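## Task

Take the foam block out of the drawer currently holding it and put it into the open drawer of the wide cabinet. Afterwards, close every drawer completely. The cabinets must stay roughly where they are, the robot must not tip over or finish leaning, and the final state must hold without the robot supporting anything.

## Robot and tools

Robot: a Hello Robot Stretch 4, one arm only. It has an omni-wheel base, a lift that rides up a mast, a telescoping arm pointing forward, a three-joint wrist (yaw, pitch, roll) and a two-finger gripper. It stands about 1.6 m high; the base rim lies within 0.23 m of the base origin. Cameras: head_camera, head_left_camera, head_right_camera, wrist_camera. Loose objects may occasionally get nudged by outside forces.

Frames: the base frame sits on the floor below the base centre, x ahead, y to the left, z up. hand_pose is reported in this frame as a point between the open fingertips; with all wrist joints at zero its axes line up with the base frame. Its printed position can be somewhat wrong. The odometry frame is wherever the base frame was when the scene began; base_odometry counts wheel rotation only, so slipping shows up as motion. Heading runs -3.142 to 3.142, positive left.

Tool execute_actions: argument actions is a list holding one action or nothing (empty just reports state and images). cameras picks which images come back (omitted, null or ["all"] gives all; [] gives none; an unknown name rejects the call). An action may hold base, joints, or both, plus optional pace and contact_limits; alternatively it holds only end_of_arm. Motions in one action begin together and may finish at different times.
- base: one command only, each a relative offset from where the base last reported itself. translate_m: straight drive in metres, forward positive, -2 to 2. strafe_m: sideways in metres, left positive, -2 to 2. rotate_rad: turn in place in radians, counter-clockwise positive, -3.2 to 3.2.
- joints: absolute targets keyed by name. lift_m 0 to 1.2 m; arm_m 0 to 0.55 m extension; wrist_yaw_rad -1.134 to 4.276 (0 forward, positive left, 3.14 stowed; beyond 3.4 the arm may obstruct); wrist_pitch_rad -1.117 to 4.259 (0 level, 1.57 pointing down); wrist_roll_rad -1.117 to 4.259 (0 fingers level, positive is clockwise viewed from behind); gripper_m -0.038 to 0.141 m fingertip gap, negative means fingers pressing together. Done tolerances: lift and arm ±0.004, yaw and roll ±0.02, pitch ±0.05, gripper ±0.004. Out-of-range joint targets are clipped and flagged; any other bad value or unknown key rejects the whole call with no motion.
- pace: "slow", "default", "fast" or "max" (base up to 0.1/0.3/0.4/0.6 m/s and 1/2/3/4 rad/s). With lift above 0.2 the base is slowed further, down to 0.3 m/s and 1 rad/s at full height.
- contact_limits: only arm_m, 0 (gentlest) to 0.75 (firmest), default 0.5; the arm halts when it pushes harder.
- end_of_arm: "enable_torque" revives wrist or gripper motors that shut off; they then hold position.
One action runs at most 15 s. Joints or base left out of an action may still strain toward earlier targets without the status showing it. If a call reports a stop, later motion, wait and finished_scene calls in the same reply are skipped. Between calls the robot keeps its last command.

wait: seconds 0 to 10; commands nothing, returns state and images. zoom_image: camera plus region [x0, y0, x1, y1] in pixels (max 504x504) of that camera's latest full image. finished_scene: scene number (1 or 2); ends it for good after the last command settles, reports success and gives the next task.

Result lines: base_status and joint_status per motion: "done" (base done means wheels turned enough, even if slipping), "off_target", "contact_stop_at_<key>" (blocked; that part may go slack), "limit_stop_at_<name>", "time_out", "torque_fault". on_its_own lists things not commanded in this call; "held at" gives the held target, not the actual position. lidar_m: 12 distances from base origin, 30-degree sectors, first straight ahead then counter-clockwise (4th left, 7th back, 10th right); "-" means nothing seen or closer than 0.25 m; it sees from about 0.15 m up, misses glass, thin legs, much behind. wrist_depth_mm: 7x7 grid of median depths, 100 to 2000 mm, "-" unknown; robot body appears. turned_by_wheels vs turned_by_imu differing by over ~0.1 rad signals a bump or slip, and heading error is roughly their difference. base_tilt in degrees, forward and right positive, with a fixed bias up to ~1.5. motor_effort: percent of max, positive toward higher values, bracket is the action's peak (noisy); wheels positive means turning right. A load in a level gripper pushes wrist pitch effort away from 0.

Gripping: command gripper_m below the object's width; lower squeezes harder and pulls it toward the wrist by up to a third of the shortfall. Readings and "done" do not confirm a grasp; a firm squeeze at gripper_m 0 or above shows in gripper effort. Fingertips pressed into a surface can jam; lift up.

Avoid: tipping (more than 1 kg held with arm beyond 0.2 while driving or turning, especially fast; hard steady pushes or pulls, worse with gripper high or high contact limit). Leaning over 6 degrees gives limit_stop_at_tilt and freezes lift, arm and wheels. Self-collision (limit_stop_at_own_body) is likely with pitch below -0.2 and roll below -0.4 or above 4. To unfold at the start, send lift_m 0.4 with wrist_yaw_rad 0. Wrist overload (pressing into things, over ~2 kg level) causes torque_fault. Also avoid dropping items, slamming drawers, hard impacts and shoving cabinets.

Each tool is called after "Request:" as a command line: name --argument value for each argument, lists and objects as JSON in quotes; but a table of rows of numbers goes row by row, as --pt "numbers of a row", without its own name.

## Session

Request:
execute_actions --actions '[]'

Scene clock: 0.00 s.
base_odometry: x=+0.000 y=+0.000 heading=+0.000 (m, m, rad; odometry frame)
turned_by_wheels: +0.000 (rad since the last result)
turned_by_imu: +0.000 (rad since the last result)
base_tilt: forward=-0.7 right=-0.3 (deg)
lidar_m: 0.86 1.17 1.88 1.96 2.14 1.66 1.22 2.10 2.02 2.24 1.76 1.15
base_status: not commanded
joint_positions: lift_m=+0.160 arm_m=+0.003 wrist_yaw_rad=+3.091 wrist_pitch_rad=-0.004 wrist_roll_rad=+0.018 gripper_m=+0.057
joint_status: not commanded
motor_effort: lift_m=+19 arm_m=-1 wrist_yaw_rad=-1 wrist_pitch_rad=-5 wrist_roll_rad=+0 gripper_m=-1 wheel_0=+0 wheel_1=+0 wheel_2=+0 (%)
hand_pose: x=-0.1101 y=+0.1018 z=+0.3396 quat_wxyz=(+0.025, +0.002, +0.009, +1.000) (m; base frame)
wrist_depth_mm: 135 138 - - - 1921 1756 / - 137 - - - 1921 1808 / 107 137 277 - - 1921 1756 / 122 140 1397 1661 - 1921 1756 / - - - 1661 - 1921 1708 / 1366 1336 195 1366 199 1397 1430 / 878 798 891 149 842 904 917
pictures: head_camera, head_left_camera, head_right_camera, wrist_camera
Images, in order (width x height): head_camera 420x560, head_left_camera 420x672, head_right_camera 420x672, wrist_camera 616x392.

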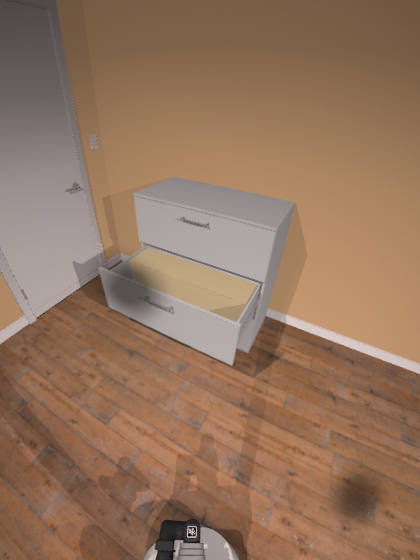

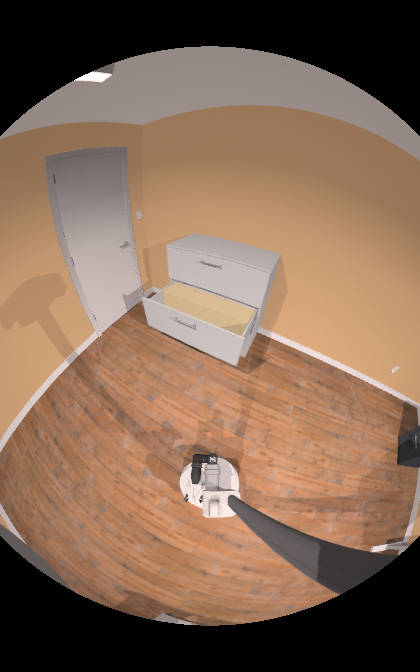

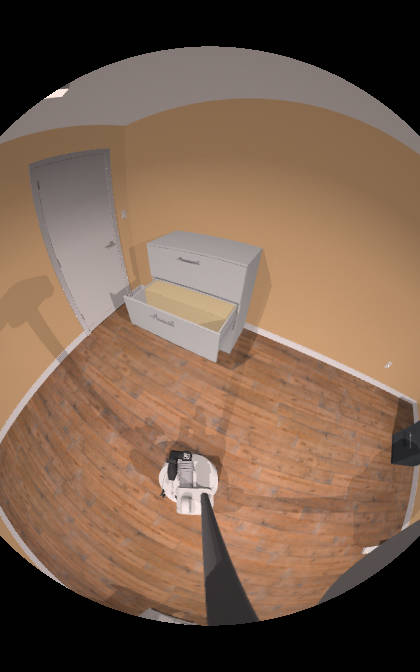

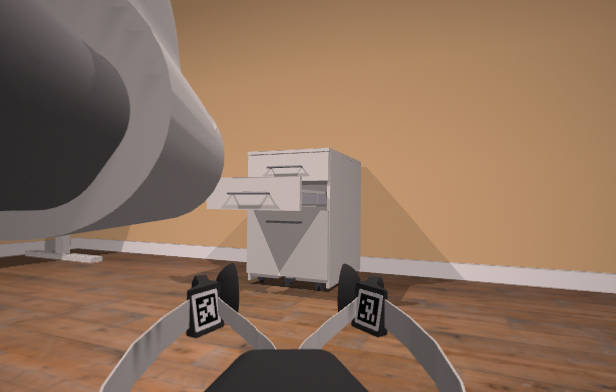

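Request:
execute_actions --actions '[{"base":{"rotate_rad":3.1},"joints":{"lift_m":0.8,"wrist_yaw_rad":0,"wrist_pitch_rad":0.6,"gripper_m":0.12},"pace":"fast"}]'

Request:
execute_actions --actions '[{"base":{"translate_m":0.8},"pace":"fast"}]'

Scene clock: 3.37 s.
base_odometry: x=+0.000 y=+0.000 heading=+3.100 (m, m, rad; odometry frame)
turned_by_wheels: +3.100 (rad since the last result)
turned_by_imu: +3.131 (rad since the last result)
base_tilt: forward=-0.8 right=-0.2 (deg)
lidar_m: 1.20 2.11 2.03 2.23 1.80 1.25 0.89 1.09 1.90 1.94 2.16 1.83
base_status: done
joint_positions: lift_m=+0.203 arm_m=+0.003 wrist_yaw_rad=+2.563 wrist_pitch_rad=+0.523 wrist_roll_rad=+0.018 gripper_m=+0.120
joint_status: lift_m limit_stop_at_own_body (moved +0.043 of +0.640); wrist_yaw_rad limit_stop_at_own_body (moved -0.528 of -3.091); wrist_pitch_rad limit_stop_at_own_body (moved +0.528 of +0.604); the others done
on_its_own: wrist_yaw_rad is held at +2.563, not at your +0.000, since a limit_stop_at_own_body; wrist_pitch_rad is held at +0.521, not at your +0.600, since a limit_stop_at_own_body; lift_m is slack since a limit_stop_at_own_body (your +0.800 is given up); arm_m is slack since a limit_stop_at_own_body
motor_effort: lift_m=+19(27) arm_m=+0(1) wrist_yaw_rad=-1(7) wrist_pitch_rad=-4(5) wrist_roll_rad=+0(0) gripper_m=-1(1) wheel_0=-1(10) wheel_1=+0(7) wheel_2=+0(12) (%)
hand_pose: x=+0.0123 y=+0.2098 z=+0.2371 quat_wxyz=(+0.278, -0.246, +0.082, +0.925) (m; base frame)
wrist_depth_mm: 1098 1308 1576 1661 1708 1756 1808 / 1182 1281 1661 1708 1863 1808 1921 / 1060 1098 1118 1138 1160 1182 1205 / 778 798 809 820 831 842 866 / 293 621 634 640 647 661 668 / 236 208 234 525 198 535 544 / 200 196 202 151 452 445 462
pictures: head_camera, head_left_camera, head_right_camera, wrist_camera
Images, in order (width x height): head_camera 420x560, head_left_camera 420x672, head_right_camera 420x672, wrist_camera 616x392.

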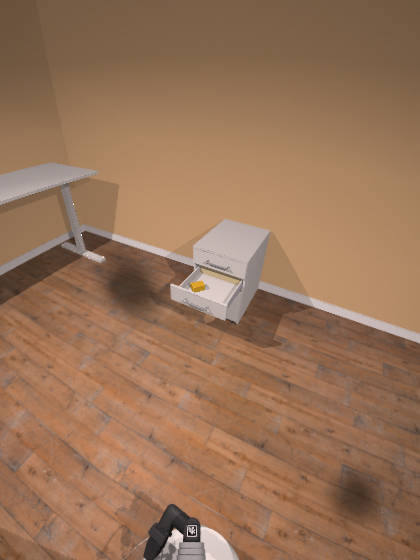

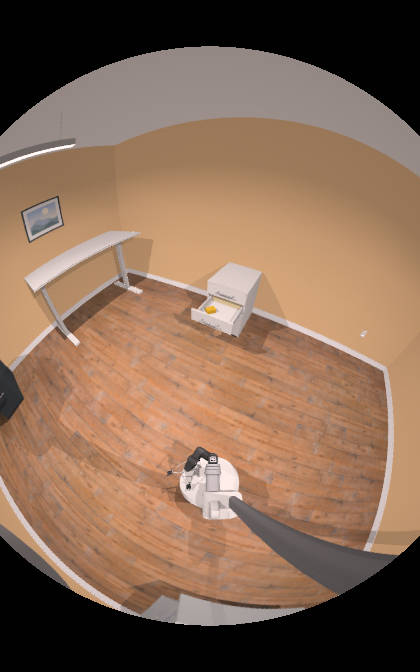

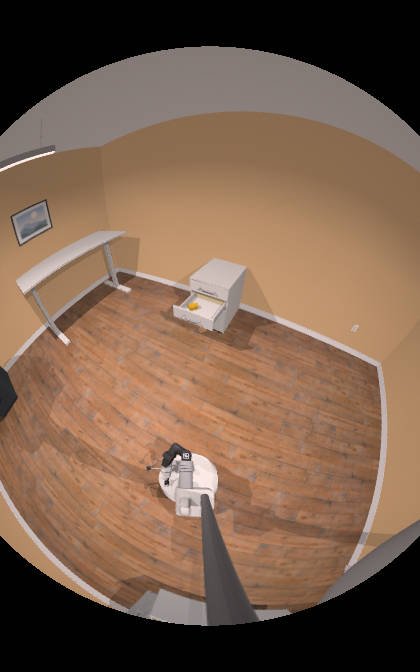

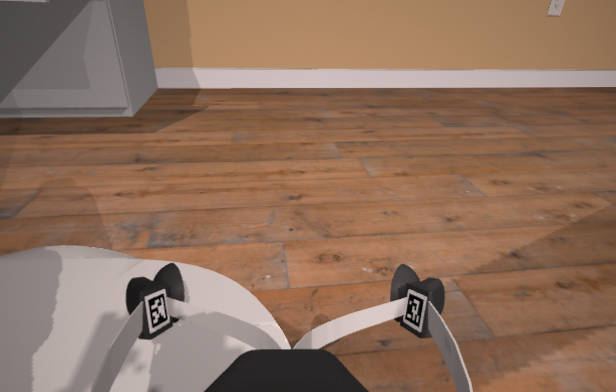

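not run: a stop came earlier in this reply.

Request:
execute_actions --actions '[{"base":{"strafe_m":0.45},"joints":{"lift_m":0.75,"wrist_yaw_rad":0,"wrist_pitch_rad":0},"pace":"fast"}]' --cameras '[]'

Request:
execute_actions --actions '[{"base":{"rotate_rad":-0.45},"joints":{"wrist_pitch_rad":0.9},"pace":"fast"}]' --cameras '["head_camera","wrist_camera"]'

Scene clock: 6.83 s.
base_odometry: x=-0.019 y=-0.450 heading=+3.100 (m, m, rad; odometry frame)
turned_by_wheels: +0.000 (rad since the last result)
turned_by_imu: -0.002 (rad since the last result)
base_tilt: forward=-0.7 right=-0.2 (deg)
lidar_m: 1.37 1.71 1.68 1.78 1.55 1.46 1.01 0.89 2.31 2.35 2.38 1.32
base_status: done
joint_positions: lift_m=+0.750 arm_m=+0.003 wrist_yaw_rad=+0.000 wrist_pitch_rad=+0.002 wrist_roll_rad=+0.018 gripper_m=+0.120
joint_status: all done
on_its_own: arm_m is slack since a limit_stop_at_own_body
motor_effort: lift_m=+23(25) arm_m=+0(0) wrist_yaw_rad=-2(4) wrist_pitch_rad=-6(13) wrist_roll_rad=+0(0) gripper_m=-2(1) wheel_0=+0(12) wheel_1=-1(13) wheel_2=+0(1) (%)
hand_pose: x=+0.4622 y=-0.0873 z=+0.9271 quat_wxyz=(+1.000, +0.009, +0.001, +0.000) (m; base frame)
wrist_depth_mm: - - - - - 1756 1661 / - - - - 1983 1808 1661 / - - - - 1983 1808 1618 / - - - - 1983 1808 1661 / - - - - 1983 1756 1661 / - 207 - - 198 1756 1661 / - - - 151 1118 1756 1618
pictures: none
No camera images: the call's "cameras" was empty. Leave "cameras" out to get every camera's image.

Scene clock: 8.00 s.
base_odometry: x=-0.019 y=-0.450 heading=+2.650 (m, m, rad; odometry frame)
turned_by_wheels: -0.450 (rad since the last result)
turned_by_imu: -0.455 (rad since the last result)
base_tilt: forward=-0.7 right=-0.2 (deg)
lidar_m: 1.31 1.39 1.67 1.79 1.81 1.54 1.48 0.91 0.95 2.30 2.39 2.32
base_status: done
joint_positions: lift_m=+0.750 arm_m=+0.003 wrist_yaw_rad=+0.000 wrist_pitch_rad=+0.901 wrist_roll_rad=+0.018 gripper_m=+0.120
joint_status: all done
on_its_own: arm_m is slack since a limit_stop_at_own_body
motor_effort: lift_m=+23(23) arm_m=+0(0) wrist_yaw_rad=-2(3) wrist_pitch_rad=-3(2) wrist_roll_rad=+0(0) gripper_m=-3(2) wheel_0=+1(8) wheel_1=+0(6) wheel_2=+0(9) (%)
hand_pose: x=+0.3527 y=-0.0874 z=+0.7016 quat_wxyz=(+0.900, +0.008, +0.435, -0.004) (m; base frame)
wrist_depth_mm: 1756 1708 1430 1808 1921 1863 1921 / 1464 1499 1537 1537 1576 1576 1661 / 1281 1308 1336 1366 1366 1397 1397 / 1138 1138 1160 1182 1182 1182 1205 / 1008 1025 1025 1042 1060 1060 1078 / 904 207 917 931 198 976 976 / 831 831 842 151 854 866 878
pictures: head_camera, wrist_camera
Images, in order (width x height): head_camera 420x560, wrist_camera 616x392.

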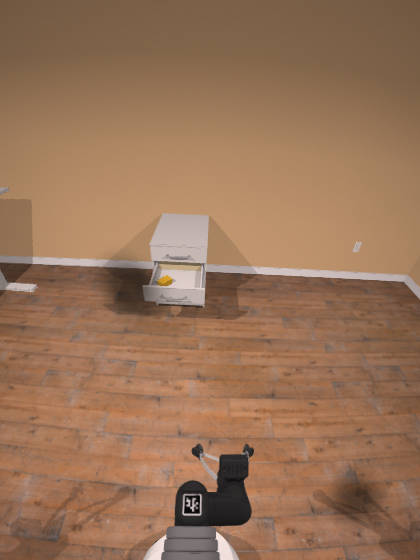

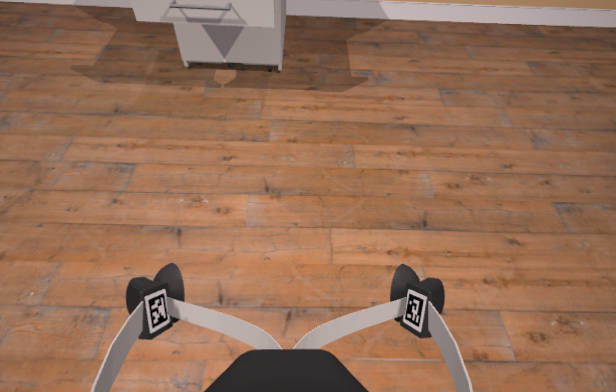

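Request:
execute_actions --actions '[{"base":{"strafe_m":0.32},"pace":"fast"}]' --cameras '[]'

Request:
execute_actions --actions '[{"base":{"translate_m":0.75},"joints":{"wrist_pitch_rad":1.1},"pace":"fast"}]' --cameras '["head_camera","wrist_camera"]'

Scene clock: 11.40 s.
base_odometry: x=-0.170 y=-0.732 heading=+2.650 (m, m, rad; odometry frame)
turned_by_wheels: +0.000 (rad since the last result)
turned_by_imu: -0.002 (rad since the last result)
base_tilt: forward=-0.5 right=-0.4 (deg)
lidar_m: 1.31 1.79 1.38 1.71 1.45 1.55 1.46 1.36 1.12 2.59 2.74 2.32
base_status: done
joint_positions: lift_m=+0.750 arm_m=+0.003 wrist_yaw_rad=+0.000 wrist_pitch_rad=+0.901 wrist_roll_rad=+0.018 gripper_m=+0.120
joint_status: not commanded
on_its_own: arm_m is slack since a limit_stop_at_own_body
motor_effort: lift_m=+24(24) arm_m=+0(0) wrist_yaw_rad=-1(1) wrist_pitch_rad=-2(2) wrist_roll_rad=+0(0) gripper_m=-1(6) wheel_0=+2(13) wheel_1=-2(12) wheel_2=+0(0) (%)
hand_pose: x=+0.3527 y=-0.0874 z=+0.7016 quat_wxyz=(+0.900, +0.008, +0.436, -0.004) (m; base frame)
wrist_depth_mm: 1756 1808 1756 1430 1863 1921 1921 / 1464 1499 1499 1576 1576 1618 1708 / 1255 1281 1308 1336 1366 1366 1430 / 1138 1160 1138 1160 1160 1229 1229 / 1008 1025 1025 1042 1060 1078 1078 / 917 208 917 931 198 960 976 / 831 820 842 151 866 854 891
pictures: none
No camera images: the call's "cameras" was empty. Leave "cameras" out to get every camera's image.

Scene clock: 14.67 s.
base_odometry: x=-0.831 y=-0.378 heading=+2.650 (m, m, rad; odometry frame)
turned_by_wheels: +0.000 (rad since the last result)
turned_by_imu: -0.001 (rad since the last result)
base_tilt: forward=-0.7 right=-0.3 (deg)
lidar_m: 0.57 1.53 1.30 1.27 1.86 2.02 2.23 1.71 2.01 2.62 2.08 0.59
base_status: done
joint_positions: lift_m=+0.750 arm_m=+0.003 wrist_yaw_rad=+0.000 wrist_pitch_rad=+1.101 wrist_roll_rad=+0.018 gripper_m=+0.120
joint_status: all done
on_its_own: arm_m is slack since a limit_stop_at_own_body
motor_effort: lift_m=+24(24) arm_m=+0(0) wrist_yaw_rad=-2(1) wrist_pitch_rad=-2(4) wrist_roll_rad=+0(0) gripper_m=+1(2) wheel_0=+2(8) wheel_1=+0(7) wheel_2=+1(13) (%)
hand_pose: x=+0.3042 y=-0.0874 z=+0.6706 quat_wxyz=(+0.852, +0.008, +0.523, -0.005) (m; base frame)
wrist_depth_mm: 1255 1281 1281 750 759 1308 1366 / 1138 1160 647 668 676 1255 1255 / 1042 1060 621 564 569 1118 1138 / 976 991 991 1008 1025 1025 1060 / 904 917 917 931 960 960 976 / 842 208 854 878 198 904 917 / 798 788 809 151 820 831 831
pictures: head_camera, wrist_camera
Images, in order (width x height): head_camera 420x560, wrist_camera 616x392.

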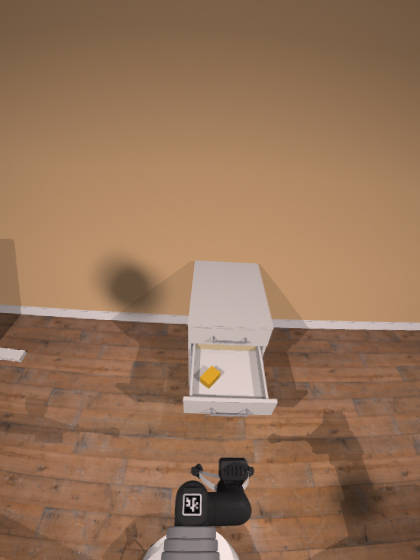

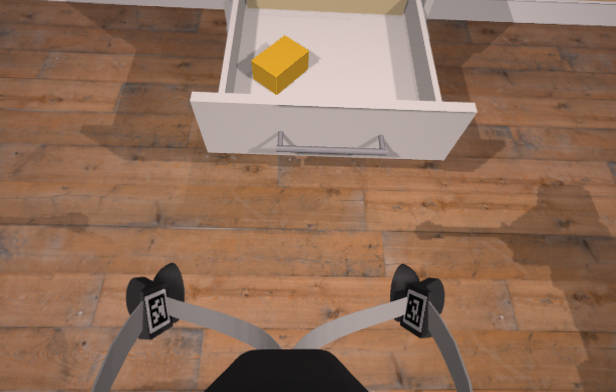

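Request:
execute_actions --actions '[{"base":{"translate_m":0.2},"joints":{"wrist_pitch_rad":1.57,"wrist_roll_rad":0.78,"arm_m":0.35,"gripper_m":0.14},"pace":"fast"}]' --cameras '["head_camera","wrist_camera"]'

Scene clock: 18.30 s.
base_odometry: x=-1.008 y=-0.284 heading=+2.651 (m, m, rad; odometry frame)
turned_by_wheels: +0.000 (rad since the last result)
turned_by_imu: -0.001 (rad since the last result)
base_tilt: forward=-0.8 right=-0.4 (deg)
lidar_m: 0.38 1.33 1.29 1.26 1.35 2.01 2.43 1.87 2.30 2.61 1.79 0.37
base_status: done
joint_positions: lift_m=+0.750 arm_m=+0.349 wrist_yaw_rad=+0.000 wrist_pitch_rad=+1.570 wrist_roll_rad=+0.780 gripper_m=+0.140
joint_status: all done
motor_effort: lift_m=+23(23) arm_m=+4(6) wrist_yaw_rad=-3(1) wrist_pitch_rad=+2(4) wrist_roll_rad=+1(4) gripper_m=-3(2) wheel_0=+1(9) wheel_1=+1(5) wheel_2=+0(11) (%)
hand_pose: x=+0.5205 y=-0.0874 z=+0.6393 quat_wxyz=(+0.654, +0.269, +0.654, -0.269) (m; base frame)
wrist_depth_mm: 212 236 300 473 878 891 891 / 220 286 469 477 480 891 904 / 264 345 469 473 480 878 904 / 347 462 466 473 480 424 904 / 820 831 433 473 459 891 891 / 831 195 421 469 214 878 904 / 831 842 842 148 683 699 891
pictures: head_camera, wrist_camera
Images, in order (width x height): head_camera 420x560, wrist_camera 616x392.

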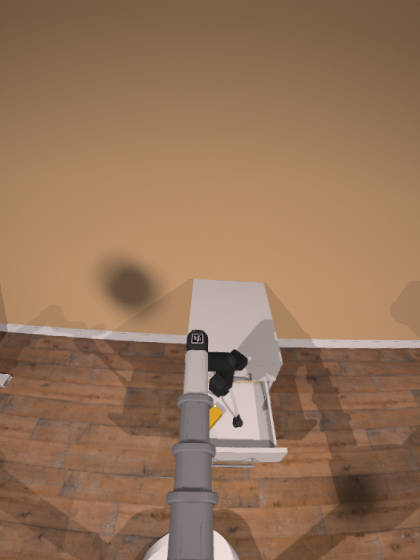

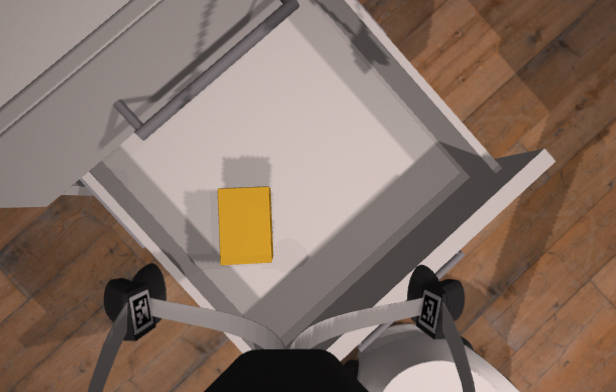

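Request:
execute_actions --actions '[{"base":{"strafe_m":0.02},"joints":{"arm_m":0.397,"gripper_m":0.105,"lift_m":0.62}}]' --cameras '["wrist_camera"]'

Scene clock: 21.60 s.
base_odometry: x=-1.017 y=-0.302 heading=+2.651 (m, m, rad; odometry frame)
turned_by_wheels: +0.000 (rad since the last result)
turned_by_imu: -0.001 (rad since the last result)
base_tilt: forward=-0.6 right=-0.3 (deg)
lidar_m: 0.38 1.33 1.28 1.22 1.27 1.96 2.42 1.88 2.32 2.63 1.80 0.35
base_status: done
joint_positions: lift_m=+0.620 arm_m=+0.396 wrist_yaw_rad=+0.000 wrist_pitch_rad=+1.570 wrist_roll_rad=+0.780 gripper_m=+0.105
joint_status: all done
motor_effort: lift_m=+13(21) arm_m=+4(5) wrist_yaw_rad=-2(2) wrist_pitch_rad=+1(2) wrist_roll_rad=+1(1) gripper_m=-2(5) wheel_0=+0(9) wheel_1=-2(7) wheel_2=+0(1) (%)
hand_pose: x=+0.5674 y=-0.0874 z=+0.5102 quat_wxyz=(+0.654, +0.269, +0.654, -0.269) (m; base frame)
wrist_depth_mm: 131 163 190 345 349 320 768 / 152 182 340 345 351 353 319 / 182 336 340 343 349 353 336 / 274 334 338 343 347 353 355 / 707 310 338 300 347 351 307 / 707 707 281 300 201 319 258 / 707 707 294 148 345 258 759
pictures: wrist_camera
Images, in order (width x height): wrist_camera 616x392.

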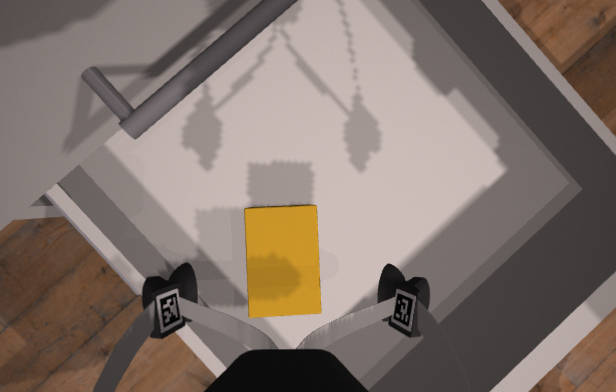

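Request:
execute_actions --actions '[{"joints":{"lift_m":0.51}}]' --cameras '["wrist_camera"]'

Request:
execute_actions --actions '[{"joints":{"gripper_m":0.02}}]' --cameras '[]'

Request:
execute_actions --actions '[{"joints":{"lift_m":0.75}}]' --cameras '["wrist_camera","head_camera"]'

Scene clock: 23.90 s.
base_odometry: x=-1.017 y=-0.302 heading=+2.651 (m, m, rad; odometry frame)
turned_by_wheels: +0.000 (rad since the last result)
turned_by_imu: -0.001 (rad since the last result)
base_tilt: forward=-0.8 right=-0.3 (deg)
lidar_m: 0.39 1.32 1.28 1.22 1.30 1.99 2.42 1.89 2.31 2.62 1.81 0.35
base_status: not commanded
joint_positions: lift_m=+0.511 arm_m=+0.396 wrist_yaw_rad=+0.000 wrist_pitch_rad=+1.572 wrist_roll_rad=+0.780 gripper_m=+0.105
joint_status: all done
motor_effort: lift_m=+2(15) arm_m=+4(4) wrist_yaw_rad=-1(1) wrist_pitch_rad=-4(7) wrist_roll_rad=+1(1) gripper_m=-1(1) wheel_0=+0(0) wheel_1=-1(2) wheel_2=+0(0) (%)
hand_pose: x=+0.5668 y=-0.0874 z=+0.4011 quat_wxyz=(+0.654, +0.269, +0.654, -0.269) (m; base frame)
wrist_depth_mm: 128 237 241 243 247 249 251 / 224 236 239 243 246 248 251 / 233 236 238 242 245 248 251 / 233 236 238 242 244 248 250 / 205 235 236 195 243 246 249 / 182 196 193 195 197 246 248 / 603 190 235 152 242 244 224
pictures: wrist_camera
Images, in order (width x height): wrist_camera 616x392.

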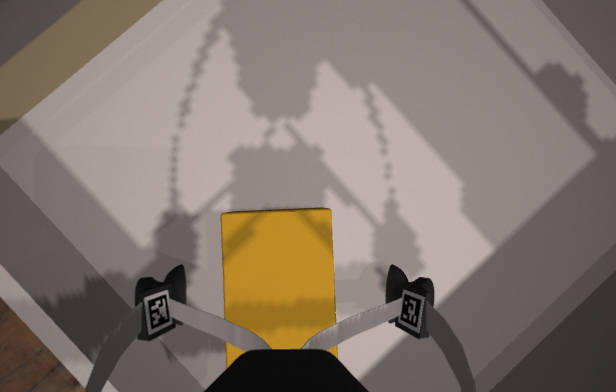

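Scene clock: 25.57 s.
base_odometry: x=-1.017 y=-0.302 heading=+2.651 (m, m, rad; odometry frame)
turned_by_wheels: +0.000 (rad since the last result)
turned_by_imu: -0.001 (rad since the last result)
base_tilt: forward=-0.6 right=-0.2 (deg)
lidar_m: 0.37 1.35 1.27 1.21 1.32 1.95 2.42 1.88 2.32 2.64 1.78 0.37
base_status: not commanded
joint_positions: lift_m=+0.511 arm_m=+0.396 wrist_yaw_rad=+0.000 wrist_pitch_rad=+1.568 wrist_roll_rad=+0.780 gripper_m=+0.020
joint_status: all done
motor_effort: lift_m=+12(13) arm_m=+4(4) wrist_yaw_rad=-3(2) wrist_pitch_rad=+5(7) wrist_roll_rad=+1(0) gripper_m=-15(16) wheel_0=+0(0) wheel_1=-2(2) wheel_2=+0(0) (%)
hand_pose: x=+0.5680 y=-0.0874 z=+0.4003 quat_wxyz=(+0.655, +0.269, +0.653, -0.268) (m; base frame)
wrist_depth_mm: 194 229 233 236 239 243 245 / 226 230 233 236 238 242 244 / 227 229 232 235 238 242 245 / 226 229 231 235 237 241 244 / 204 229 229 189 237 240 242 / 177 220 186 187 186 239 241 / 591 183 229 186 236 238 222
pictures: none
No camera images: the call's "cameras" was empty. Leave "cameras" out to get every camera's image.

Scene clock: 27.63 s.
base_odometry: x=-1.017 y=-0.302 heading=+2.651 (m, m, rad; odometry frame)
turned_by_wheels: +0.000 (rad since the last result)
turned_by_imu: -0.001 (rad since the last result)
base_tilt: forward=-0.6 right=-0.3 (deg)
lidar_m: 0.39 1.34 1.28 1.22 1.33 1.95 2.42 1.87 2.31 2.61 1.79 0.35
base_status: not commanded
joint_positions: lift_m=+0.750 arm_m=+0.396 wrist_yaw_rad=+0.000 wrist_pitch_rad=+1.570 wrist_roll_rad=+0.780 gripper_m=+0.020
joint_status: all done
motor_effort: lift_m=+24(26) arm_m=+4(4) wrist_yaw_rad=-2(3) wrist_pitch_rad=+2(6) wrist_roll_rad=+1(0) gripper_m=-16(16) wheel_0=+0(0) wheel_1=-2(2) wheel_2=+0(0) (%)
hand_pose: x=+0.5675 y=-0.0874 z=+0.6393 quat_wxyz=(+0.654, +0.269, +0.654, -0.269) (m; base frame)
wrist_depth_mm: 211 214 218 304 480 878 904 / 211 214 285 477 484 878 904 / 211 253 466 473 480 484 891 / 229 351 466 469 480 480 439 / 831 842 404 189 480 413 904 / 831 842 186 187 186 878 904 / 820 842 831 186 407 707 891
pictures: head_camera, wrist_camera
Images, in order (width x height): head_camera 420x560, wrist_camera 616x392.

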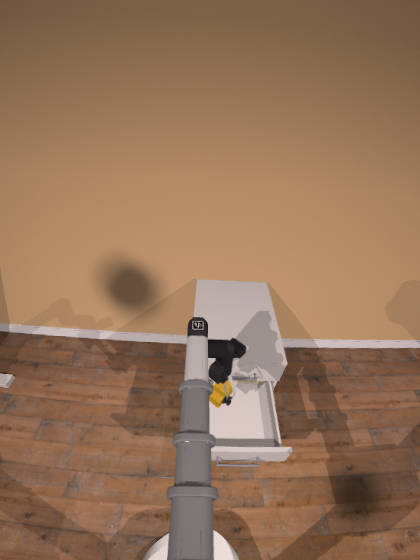

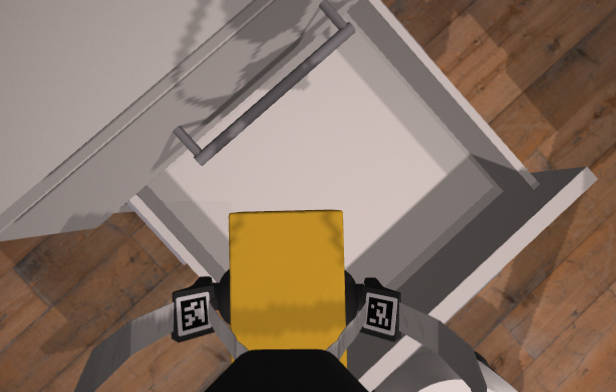

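Request:
execute_actions --actions '[{"base":{"translate_m":-0.3},"joints":{"arm_m":0.05,"wrist_roll_rad":0.0}}]' --cameras '[]'

Request:
execute_actions --actions '[{"base":{"rotate_rad":3.14}}]' --cameras '[]'

Request:
execute_actions --actions '[{"base":{"strafe_m":1.2}}]' --cameras '["head_camera","head_left_camera"]'

Scene clock: 33.37 s.
base_odometry: x=-0.753 y=-0.443 heading=+2.650 (m, m, rad; odometry frame)
turned_by_wheels: +0.000 (rad since the last result)
turned_by_imu: -0.002 (rad since the last result)
base_tilt: forward=-0.8 right=-0.2 (deg)
lidar_m: 0.65 1.67 1.29 1.25 1.79 1.99 2.12 1.64 1.86 2.64 2.21 0.69
base_status: done
joint_positions: lift_m=+0.750 arm_m=+0.051 wrist_yaw_rad=+0.000 wrist_pitch_rad=+1.570 wrist_roll_rad=+0.000 gripper_m=+0.020
joint_status: all done
motor_effort: lift_m=+24(24) arm_m=-4(5) wrist_yaw_rad=-1(3) wrist_pitch_rad=+0(0) wrist_roll_rad=-1(5) gripper_m=-14(13) wheel_0=-2(6) wheel_1=-1(5) wheel_2=-1(9) (%)
hand_pose: x=+0.2218 y=-0.0874 z=+0.6393 quat_wxyz=(+0.707, +0.000, +0.707, +0.000) (m; base frame)
wrist_depth_mm: 842 842 854 866 878 891 904 / 842 854 854 878 878 891 904 / 842 854 854 878 878 891 904 / 831 842 866 866 878 878 891 / 831 842 647 189 866 878 891 / 831 842 186 188 186 878 891 / 831 627 640 187 866 878 891
pictures: none
No camera images: the call's "cameras" was empty. Leave "cameras" out to get every camera's image.

Scene clock: 36.23 s.
base_odometry: x=-0.753 y=-0.443 heading=-0.493 (m, m, rad; odometry frame)
turned_by_wheels: +3.140 (rad since the last result)
turned_by_imu: +3.172 (rad since the last result)
base_tilt: forward=-0.7 right=-0.2 (deg)
lidar_m: 2.12 1.65 1.87 2.65 2.17 0.67 0.67 1.66 1.26 1.24 1.74 2.03
base_status: done
joint_positions: lift_m=+0.750 arm_m=+0.051 wrist_yaw_rad=+0.000 wrist_pitch_rad=+1.570 wrist_roll_rad=+0.000 gripper_m=+0.020
joint_status: not commanded
motor_effort: lift_m=+23(24) arm_m=-4(4) wrist_yaw_rad=-1(1) wrist_pitch_rad=+1(1) wrist_roll_rad=+0(1) gripper_m=-16(17) wheel_0=-1(8) wheel_1=+0(6) wheel_2=-2(7) (%)
hand_pose: x=+0.2219 y=-0.0874 z=+0.6394 quat_wxyz=(+0.707, +0.000, +0.707, +0.000) (m; base frame)
wrist_depth_mm: 842 854 854 866 878 904 904 / 842 842 854 866 878 891 904 / 842 842 842 866 866 878 904 / 842 854 854 866 878 878 904 / 831 842 640 189 878 891 878 / 831 831 186 187 186 878 891 / 831 634 634 186 866 891 891
pictures: none
No camera images: the call's "cameras" was empty. Leave "cameras" out to get every camera's image.

Scene clock: 41.57 s.
base_odometry: x=-0.184 y=+0.614 heading=-0.493 (m, m, rad; odometry frame)
turned_by_wheels: +0.000 (rad since the last result)
turned_by_imu: -0.003 (rad since the last result)
base_tilt: forward=-0.6 right=-0.1 (deg)
lidar_m: 1.31 1.40 1.48 1.42 1.49 1.56 1.52 1.15 1.05 2.47 2.83 2.23
base_status: done
joint_positions: lift_m=+0.750 arm_m=+0.051 wrist_yaw_rad=+0.000 wrist_pitch_rad=+1.570 wrist_roll_rad=+0.000 gripper_m=+0.020
joint_status: not commanded
motor_effort: lift_m=+23(23) arm_m=-4(4) wrist_yaw_rad=-1(1) wrist_pitch_rad=+1(1) wrist_roll_rad=+0(0) gripper_m=-13(15) wheel_0=+0(10) wheel_1=-1(13) wheel_2=+0(0) (%)
hand_pose: x=+0.2219 y=-0.0874 z=+0.6394 quat_wxyz=(+0.707, +0.000, +0.707, +0.000) (m; base frame)
wrist_depth_mm: 842 842 866 866 878 891 904 / 842 842 866 866 878 891 904 / 831 842 854 866 878 891 891 / 842 842 854 866 878 891 904 / 831 842 640 188 878 878 904 / 842 842 186 187 186 878 891 / 831 627 634 186 866 878 891
pictures: head_camera, head_left_camera
Images, in order (width x height): head_camera 420x560, head_left_camera 420x672.

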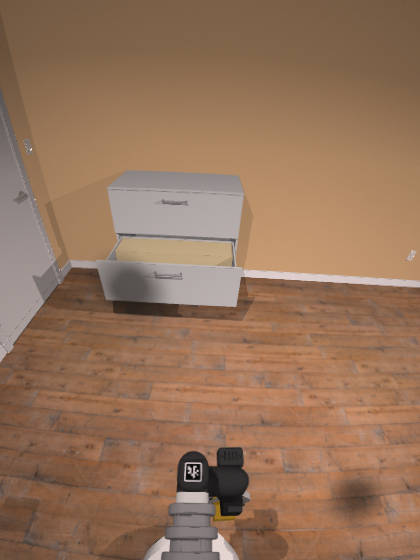

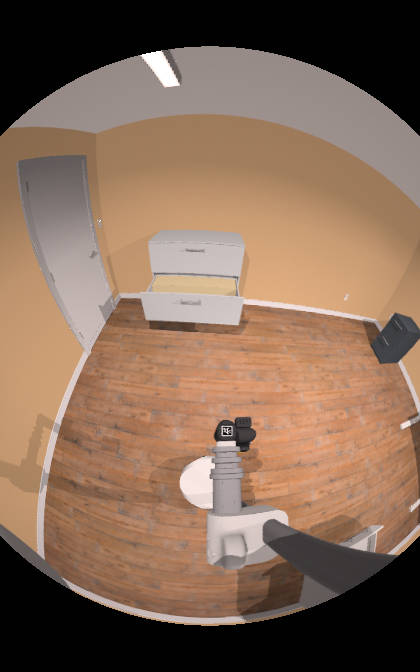

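Request:
execute_actions --actions '[{"base":{"strafe_m":0.3},"pace":"fast"}]' --cameras '[]'

Request:
execute_actions --actions '[{"base":{"translate_m":0.85}}]' --cameras '[]'

Request:
execute_actions --actions '[{"joints":{"arm_m":0.42}}]' --cameras '["head_camera","wrist_camera"]'

Scene clock: 44.60 s.
base_odometry: x=-0.042 y=+0.878 heading=-0.493 (m, m, rad; odometry frame)
turned_by_wheels: +0.000 (rad since the last result)
turned_by_imu: -0.001 (rad since the last result)
base_tilt: forward=-0.7 right=-0.2 (deg)
lidar_m: 1.28 1.57 1.16 1.12 1.18 1.57 1.50 1.55 1.29 2.75 2.97 1.38
base_status: done
joint_positions: lift_m=+0.750 arm_m=+0.051 wrist_yaw_rad=+0.000 wrist_pitch_rad=+1.570 wrist_roll_rad=+0.000 gripper_m=+0.020
joint_status: not commanded
motor_effort: lift_m=+23(23) arm_m=-4(4) wrist_yaw_rad=-1(1) wrist_pitch_rad=+1(1) wrist_roll_rad=+0(0) gripper_m=-17(18) wheel_0=+3(12) wheel_1=-2(8) wheel_2=+0(1) (%)
hand_pose: x=+0.2219 y=-0.0874 z=+0.6394 quat_wxyz=(+0.707, +0.000, +0.707, +0.000) (m; base frame)
wrist_depth_mm: 842 854 866 866 878 878 891 / 842 842 854 866 878 891 904 / 842 842 854 866 878 891 904 / 842 842 842 866 878 878 904 / 831 842 640 189 878 878 891 / 831 831 186 188 186 878 891 / 831 634 634 186 866 878 891
pictures: none
No camera images: the call's "cameras" was empty. Leave "cameras" out to get every camera's image.

Scene clock: 48.90 s.
base_odometry: x=+0.707 y=+0.476 heading=-0.493 (m, m, rad; odometry frame)
turned_by_wheels: +0.000 (rad since the last result)
turned_by_imu: -0.002 (rad since the last result)
base_tilt: forward=-0.7 right=-0.4 (deg)
lidar_m: 0.45 0.49 1.13 1.11 1.18 1.65 2.39 1.90 2.89 2.87 0.65 0.45
base_status: done
joint_positions: lift_m=+0.750 arm_m=+0.051 wrist_yaw_rad=+0.000 wrist_pitch_rad=+1.570 wrist_roll_rad=+0.000 gripper_m=+0.020
joint_status: not commanded
motor_effort: lift_m=+23(23) arm_m=-4(4) wrist_yaw_rad=-1(2) wrist_pitch_rad=+1(1) wrist_roll_rad=+0(0) gripper_m=-15(11) wheel_0=+2(7) wheel_1=+1(5) wheel_2=+1(10) (%)
hand_pose: x=+0.2218 y=-0.0874 z=+0.6394 quat_wxyz=(+0.707, +0.000, +0.707, +0.000) (m; base frame)
wrist_depth_mm: 831 488 477 459 449 439 430 / 842 854 854 878 891 891 891 / 842 854 866 878 878 878 904 / 831 854 854 854 878 878 891 / 831 842 640 189 878 878 891 / 831 831 186 187 186 878 891 / 820 634 634 186 866 891 891
pictures: none
No camera images: the call's "cameras" was empty. Leave "cameras" out to get every camera's image.

Scene clock: 51.10 s.
torque_fault: wrist_pitch_rad switched itself off since the last result.
base_odometry: x=+0.707 y=+0.476 heading=-0.493 (m, m, rad; odometry frame)
turned_by_wheels: +0.000 (rad since the last result)
turned_by_imu: +0.000 (rad since the last result)
base_tilt: forward=-0.5 right=-0.1 (deg)
lidar_m: 0.53 0.56 1.11 1.09 1.18 1.66 2.38 1.92 2.93 2.86 0.77 0.56
base_status: not commanded
joint_positions: lift_m=+0.750 arm_m=+0.419 wrist_yaw_rad=-0.001 wrist_pitch_rad=+1.768 wrist_roll_rad=+0.000 gripper_m=+0.020
joint_status: all done
on_its_own: wrist_pitch_rad is off since a torque_fault, until you send "end_of_arm": "enable_torque" (your +1.570 is given up)
motor_effort: lift_m=+19(23) arm_m=+4(11) wrist_yaw_rad=+0(36) wrist_pitch_rad=+1(99) wrist_roll_rad=-1(3) gripper_m=-15(19) wheel_0=+2(3) wheel_1=-1(2) wheel_2=+0(12) (%)
hand_pose: x=+0.5335 y=-0.0874 z=+0.6453 quat_wxyz=(+0.634, +0.000, +0.773, +0.000) (m; base frame)
wrist_depth_mm: 424 430 433 436 439 445 452 / 439 442 442 449 455 459 462 / 445 452 455 462 466 469 477 / 185 197 212 229 249 273 306 / 866 878 188 177 178 180 182 / 891 891 178 175 187 946 946 / 917 768 707 160 960 976 991
pictures: head_camera, wrist_camera
Images, in order (width x height): head_camera 420x560, wrist_camera 616x392.

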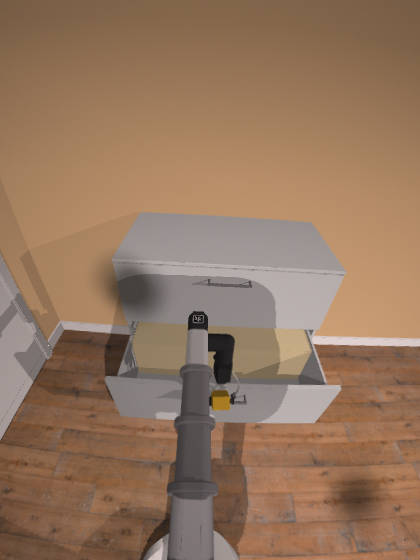

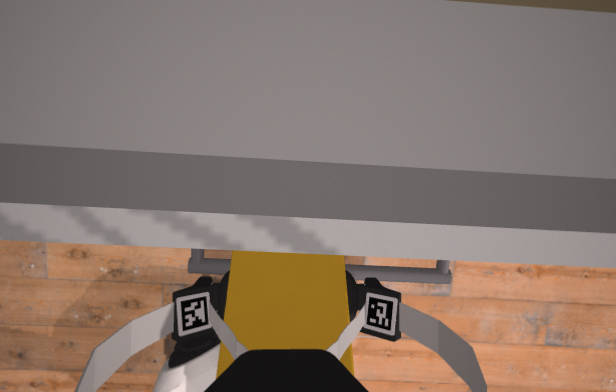

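Request:
execute_actions --actions '[{"end_of_arm":"enable_torque"}]' --cameras '[]'

Request:
execute_actions --actions '[{"joints":{"arm_m":0.38}}]' --cameras '[]'

Request:
execute_actions --actions '[{"joints":{"lift_m":0.92,"wrist_pitch_rad":1.57}}]' --cameras '[]'

Request:
execute_actions --actions '[{"joints":{"arm_m":0.52}}]' --cameras '["head_camera","wrist_camera"]'

Scene clock: 52.33 s.
base_odometry: x=+0.707 y=+0.476 heading=-0.493 (m, m, rad; odometry frame)
turned_by_wheels: +0.000 (rad since the last result)
turned_by_imu: +0.000 (rad since the last result)
base_tilt: forward=-0.6 right=-0.1 (deg)
lidar_m: 0.53 0.57 1.12 1.10 1.20 1.66 2.37 1.90 2.89 2.86 0.80 0.56
base_status: not commanded
joint_positions: lift_m=+0.750 arm_m=+0.419 wrist_yaw_rad=-0.001 wrist_pitch_rad=+1.768 wrist_roll_rad=+0.000 gripper_m=+0.020
joint_status: not commanded
end_of_arm: enable_torque: each motor that was off is on again
on_its_own: wrist_pitch_rad is held at +1.768, not at your +1.570, since a torque_fault
motor_effort: lift_m=+19(19) arm_m=+4(4) wrist_yaw_rad=+1(0) wrist_pitch_rad=+1(1) wrist_roll_rad=-1(1) gripper_m=-13(17) wheel_0=+2(2) wheel_1=+0(1) wheel_2=+0(0) (%)
hand_pose: x=+0.5335 y=-0.0874 z=+0.6453 quat_wxyz=(+0.634, +0.000, +0.773, +0.000) (m; base frame)
wrist_depth_mm: 427 430 436 439 442 445 452 / 439 442 445 452 455 455 462 / 442 452 455 462 466 473 477 / 184 197 212 229 250 274 306 / 866 878 188 177 179 180 182 / 904 891 178 175 186 946 946 / 917 778 715 160 960 976 976
pictures: none
No camera images: the call's "cameras" was empty. Leave "cameras" out to get every camera's image.

Scene clock: 53.23 s.
base_odometry: x=+0.707 y=+0.476 heading=-0.493 (m, m, rad; odometry frame)
turned_by_wheels: +0.000 (rad since the last result)
turned_by_imu: +0.000 (rad since the last result)
base_tilt: forward=-0.7 right=-0.3 (deg)
lidar_m: 0.52 0.57 1.11 1.09 1.17 1.66 2.37 1.91 2.93 2.88 0.75 0.56
base_status: not commanded
joint_positions: lift_m=+0.750 arm_m=+0.381 wrist_yaw_rad=+0.000 wrist_pitch_rad=+1.768 wrist_roll_rad=+0.000 gripper_m=+0.020
joint_status: all done
on_its_own: wrist_pitch_rad is held at +1.768, not at your +1.570, since a torque_fault
motor_effort: lift_m=+19(19) arm_m=-4(7) wrist_yaw_rad=-1(0) wrist_pitch_rad=+1(3) wrist_roll_rad=-1(1) gripper_m=-17(16) wheel_0=+2(1) wheel_1=+0(0) wheel_2=+0(0) (%)
hand_pose: x=+0.4952 y=-0.0874 z=+0.6453 quat_wxyz=(+0.634, +0.000, +0.773, +0.000) (m; base frame)
wrist_depth_mm: 424 433 433 439 442 445 452 / 439 442 445 449 455 459 462 / 163 165 167 168 232 466 473 / 842 854 854 227 878 891 891 / 866 866 878 194 904 917 931 / 891 904 178 174 186 946 946 / 917 715 707 159 960 960 976
pictures: none
No camera images: the call's "cameras" was empty. Leave "cameras" out to get every camera's image.

Scene clock: 55.03 s.
base_odometry: x=+0.707 y=+0.476 heading=-0.493 (m, m, rad; odometry frame)
turned_by_wheels: +0.000 (rad since the last result)
turned_by_imu: -0.001 (rad since the last result)
base_tilt: forward=-0.6 right=-0.3 (deg)
lidar_m: 0.50 0.59 1.10 1.11 1.18 1.66 2.37 1.88 2.90 2.84 0.79 0.52
base_status: not commanded
joint_positions: lift_m=+0.920 arm_m=+0.380 wrist_yaw_rad=+0.000 wrist_pitch_rad=+1.570 wrist_roll_rad=+0.000 gripper_m=+0.020
joint_status: all done
motor_effort: lift_m=+24(27) arm_m=-2(4) wrist_yaw_rad=-1(9) wrist_pitch_rad=+0(37) wrist_roll_rad=-1(0) gripper_m=-14(18) wheel_0=+2(2) wheel_1=-1(0) wheel_2=-1(1) (%)
hand_pose: x=+0.5513 y=-0.0874 z=+0.8093 quat_wxyz=(+0.707, +0.000, +0.707, +0.000) (m; base frame)
wrist_depth_mm: 430 415 404 404 413 415 418 / 549 634 603 580 554 539 521 / 580 634 640 647 654 661 591 / 525 634 640 647 654 661 585 / 976 1008 1008 347 1042 1042 1060 / 1008 991 180 176 186 1060 1060 / 991 1008 517 150 1042 1042 1060
pictures: none
No camera images: the call's "cameras" was empty. Leave "cameras" out to get every camera's image.

Scene clock: 56.50 s.
base_odometry: x=+0.707 y=+0.476 heading=-0.493 (m, m, rad; odometry frame)
turned_by_wheels: +0.000 (rad since the last result)
turned_by_imu: -0.001 (rad since the last result)
base_tilt: forward=-0.8 right=-0.5 (deg)
lidar_m: 0.51 0.59 1.12 1.11 1.22 1.63 2.37 1.87 2.93 2.88 0.76 0.53
base_status: not commanded
joint_positions: lift_m=+0.920 arm_m=+0.519 wrist_yaw_rad=+0.000 wrist_pitch_rad=+1.570 wrist_roll_rad=+0.000 gripper_m=+0.020
joint_status: all done
motor_effort: lift_m=+24(24) arm_m=+4(5) wrist_yaw_rad=-2(1) wrist_pitch_rad=+1(1) wrist_roll_rad=-1(1) gripper_m=-17(16) wheel_0=+2(1) wheel_1=-1(0) wheel_2=-1(1) (%)
hand_pose: x=+0.6904 y=-0.0874 z=+0.8093 quat_wxyz=(+0.707, +0.000, +0.707, +0.000) (m; base frame)
wrist_depth_mm: 296 287 278 270 263 256 252 / 392 394 399 404 407 413 415 / 392 397 399 404 407 413 415 / 574 627 640 647 654 661 569 / 585 634 640 647 647 661 591 / 469 480 180 176 186 580 544 / 342 338 257 151 357 355 382
pictures: head_camera, wrist_camera
Images, in order (width x height): head_camera 420x560, wrist_camera 616x392.

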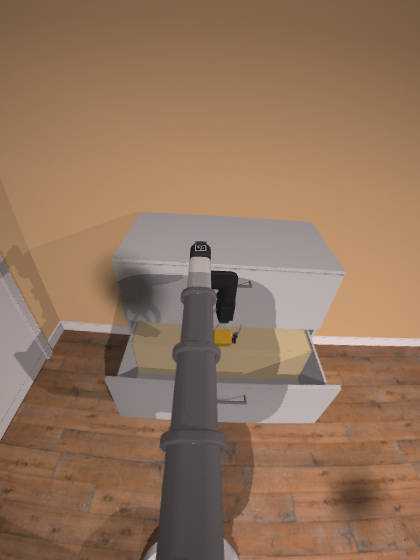

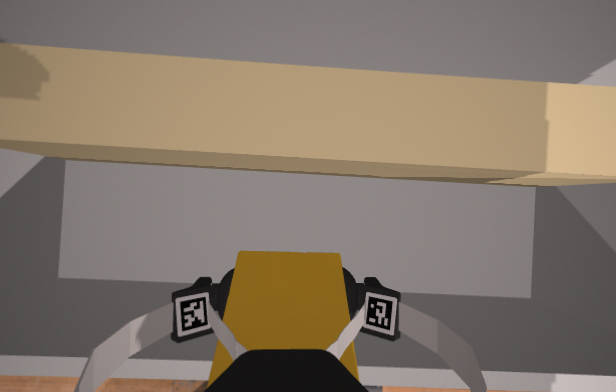

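Request:
execute_actions --actions '[{"joints":{"lift_m":0.54},"pace":"slow"}]' --cameras '["wrist_camera"]'

Request:
execute_actions --actions '[{"joints":{"gripper_m":0.1}}]' --cameras '[]'

Request:
execute_actions --actions '[{"joints":{"lift_m":0.92}}]' --cameras '["wrist_camera"]'

Scene clock: 63.83 s.
base_odometry: x=+0.707 y=+0.476 heading=-0.493 (m, m, rad; odometry frame)
turned_by_wheels: +0.000 (rad since the last result)
turned_by_imu: -0.003 (rad since the last result)
base_tilt: forward=-0.8 right=-0.3 (deg)
lidar_m: 0.51 0.55 1.11 1.10 1.17 1.67 2.38 1.89 2.90 2.89 0.80 0.54
base_status: not commanded
joint_positions: lift_m=+0.540 arm_m=+0.519 wrist_yaw_rad=+0.000 wrist_pitch_rad=+1.570 wrist_roll_rad=+0.000 gripper_m=+0.020
joint_status: all done
motor_effort: lift_m=+13(22) arm_m=+4(4) wrist_yaw_rad=-2(2) wrist_pitch_rad=+1(2) wrist_roll_rad=+0(0) gripper_m=-16(15) wheel_0=+2(2) wheel_1=-1(0) wheel_2=-1(1) (%)
hand_pose: x=+0.6904 y=-0.0874 z=+0.4302 quat_wxyz=(+0.707, +0.000, +0.707, +0.000) (m; base frame)
wrist_depth_mm: 114 114 110 108 108 105 - / 170 161 154 148 142 137 134 / 259 262 264 267 264 246 236 / 258 260 265 267 271 273 277 / 258 262 264 267 271 274 276 / 259 259 180 176 186 273 274 / 258 259 217 150 270 272 276
pictures: wrist_camera
Images, in order (width x height): wrist_camera 616x392.

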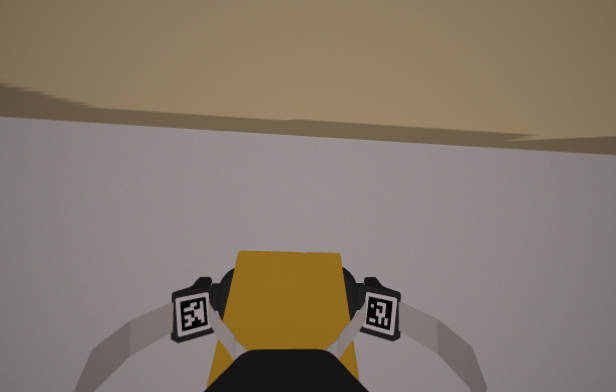

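Scene clock: 65.47 s.
base_odometry: x=+0.707 y=+0.476 heading=-0.493 (m, m, rad; odometry frame)
turned_by_wheels: +0.000 (rad since the last result)
turned_by_imu: -0.001 (rad since the last result)
base_tilt: forward=-0.5 right=-0.3 (deg)
lidar_m: 0.50 0.55 1.12 1.11 1.15 1.66 2.37 1.90 2.94 2.87 0.77 0.54
base_status: not commanded
joint_positions: lift_m=+0.540 arm_m=+0.519 wrist_yaw_rad=+0.000 wrist_pitch_rad=+1.570 wrist_roll_rad=+0.000 gripper_m=+0.100
joint_status: all done
motor_effort: lift_m=+14(14) arm_m=+4(4) wrist_yaw_rad=-2(2) wrist_pitch_rad=+1(1) wrist_roll_rad=+0(0) gripper_m=+2(17) wheel_0=+1(2) wheel_1=-1(0) wheel_2=-1(1) (%)
hand_pose: x=+0.6904 y=-0.0874 z=+0.4302 quat_wxyz=(+0.707, +0.000, +0.707, +0.000) (m; base frame)
wrist_depth_mm: 114 114 110 107 107 105 - / 169 161 154 147 142 137 134 / 258 263 264 266 263 247 236 / 259 262 265 267 271 274 277 / 258 262 264 266 271 273 276 / 258 260 220 222 199 273 276 / 257 260 264 148 270 272 276
pictures: none
No camera images: the call's "cameras" was empty. Leave "cameras" out to get every camera's image.

Scene clock: 68.00 s.
base_odometry: x=+0.707 y=+0.476 heading=-0.493 (m, m, rad; odometry frame)
turned_by_wheels: +0.000 (rad since the last result)
turned_by_imu: -0.001 (rad since the last result)
base_tilt: forward=-0.7 right=-0.2 (deg)
lidar_m: 0.51 0.59 1.10 1.10 1.18 1.63 2.38 1.88 2.91 2.89 0.75 0.55
base_status: not commanded
joint_positions: lift_m=+0.920 arm_m=+0.519 wrist_yaw_rad=+0.000 wrist_pitch_rad=+1.570 wrist_roll_rad=+0.000 gripper_m=+0.100
joint_status: all done
motor_effort: lift_m=+24(26) arm_m=+4(4) wrist_yaw_rad=-2(2) wrist_pitch_rad=+1(2) wrist_roll_rad=-1(0) gripper_m=-3(3) wheel_0=+2(2) wheel_1=+0(0) wheel_2=-1(1) (%)
hand_pose: x=+0.6904 y=-0.0874 z=+0.8093 quat_wxyz=(+0.707, +0.000, +0.707, +0.000) (m; base frame)
wrist_depth_mm: 296 286 277 270 263 256 252 / 389 394 399 402 407 410 415 / 392 397 399 404 407 413 418 / 574 634 640 647 654 661 574 / 585 634 640 647 661 661 585 / 466 439 413 525 200 580 544 / 340 340 349 148 359 355 379
pictures: wrist_camera
Images, in order (width x height): wrist_camera 616x392.

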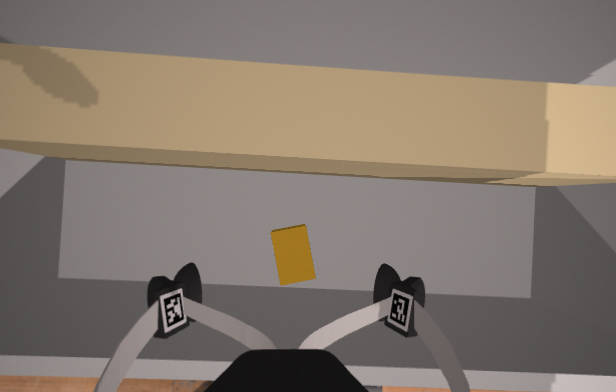

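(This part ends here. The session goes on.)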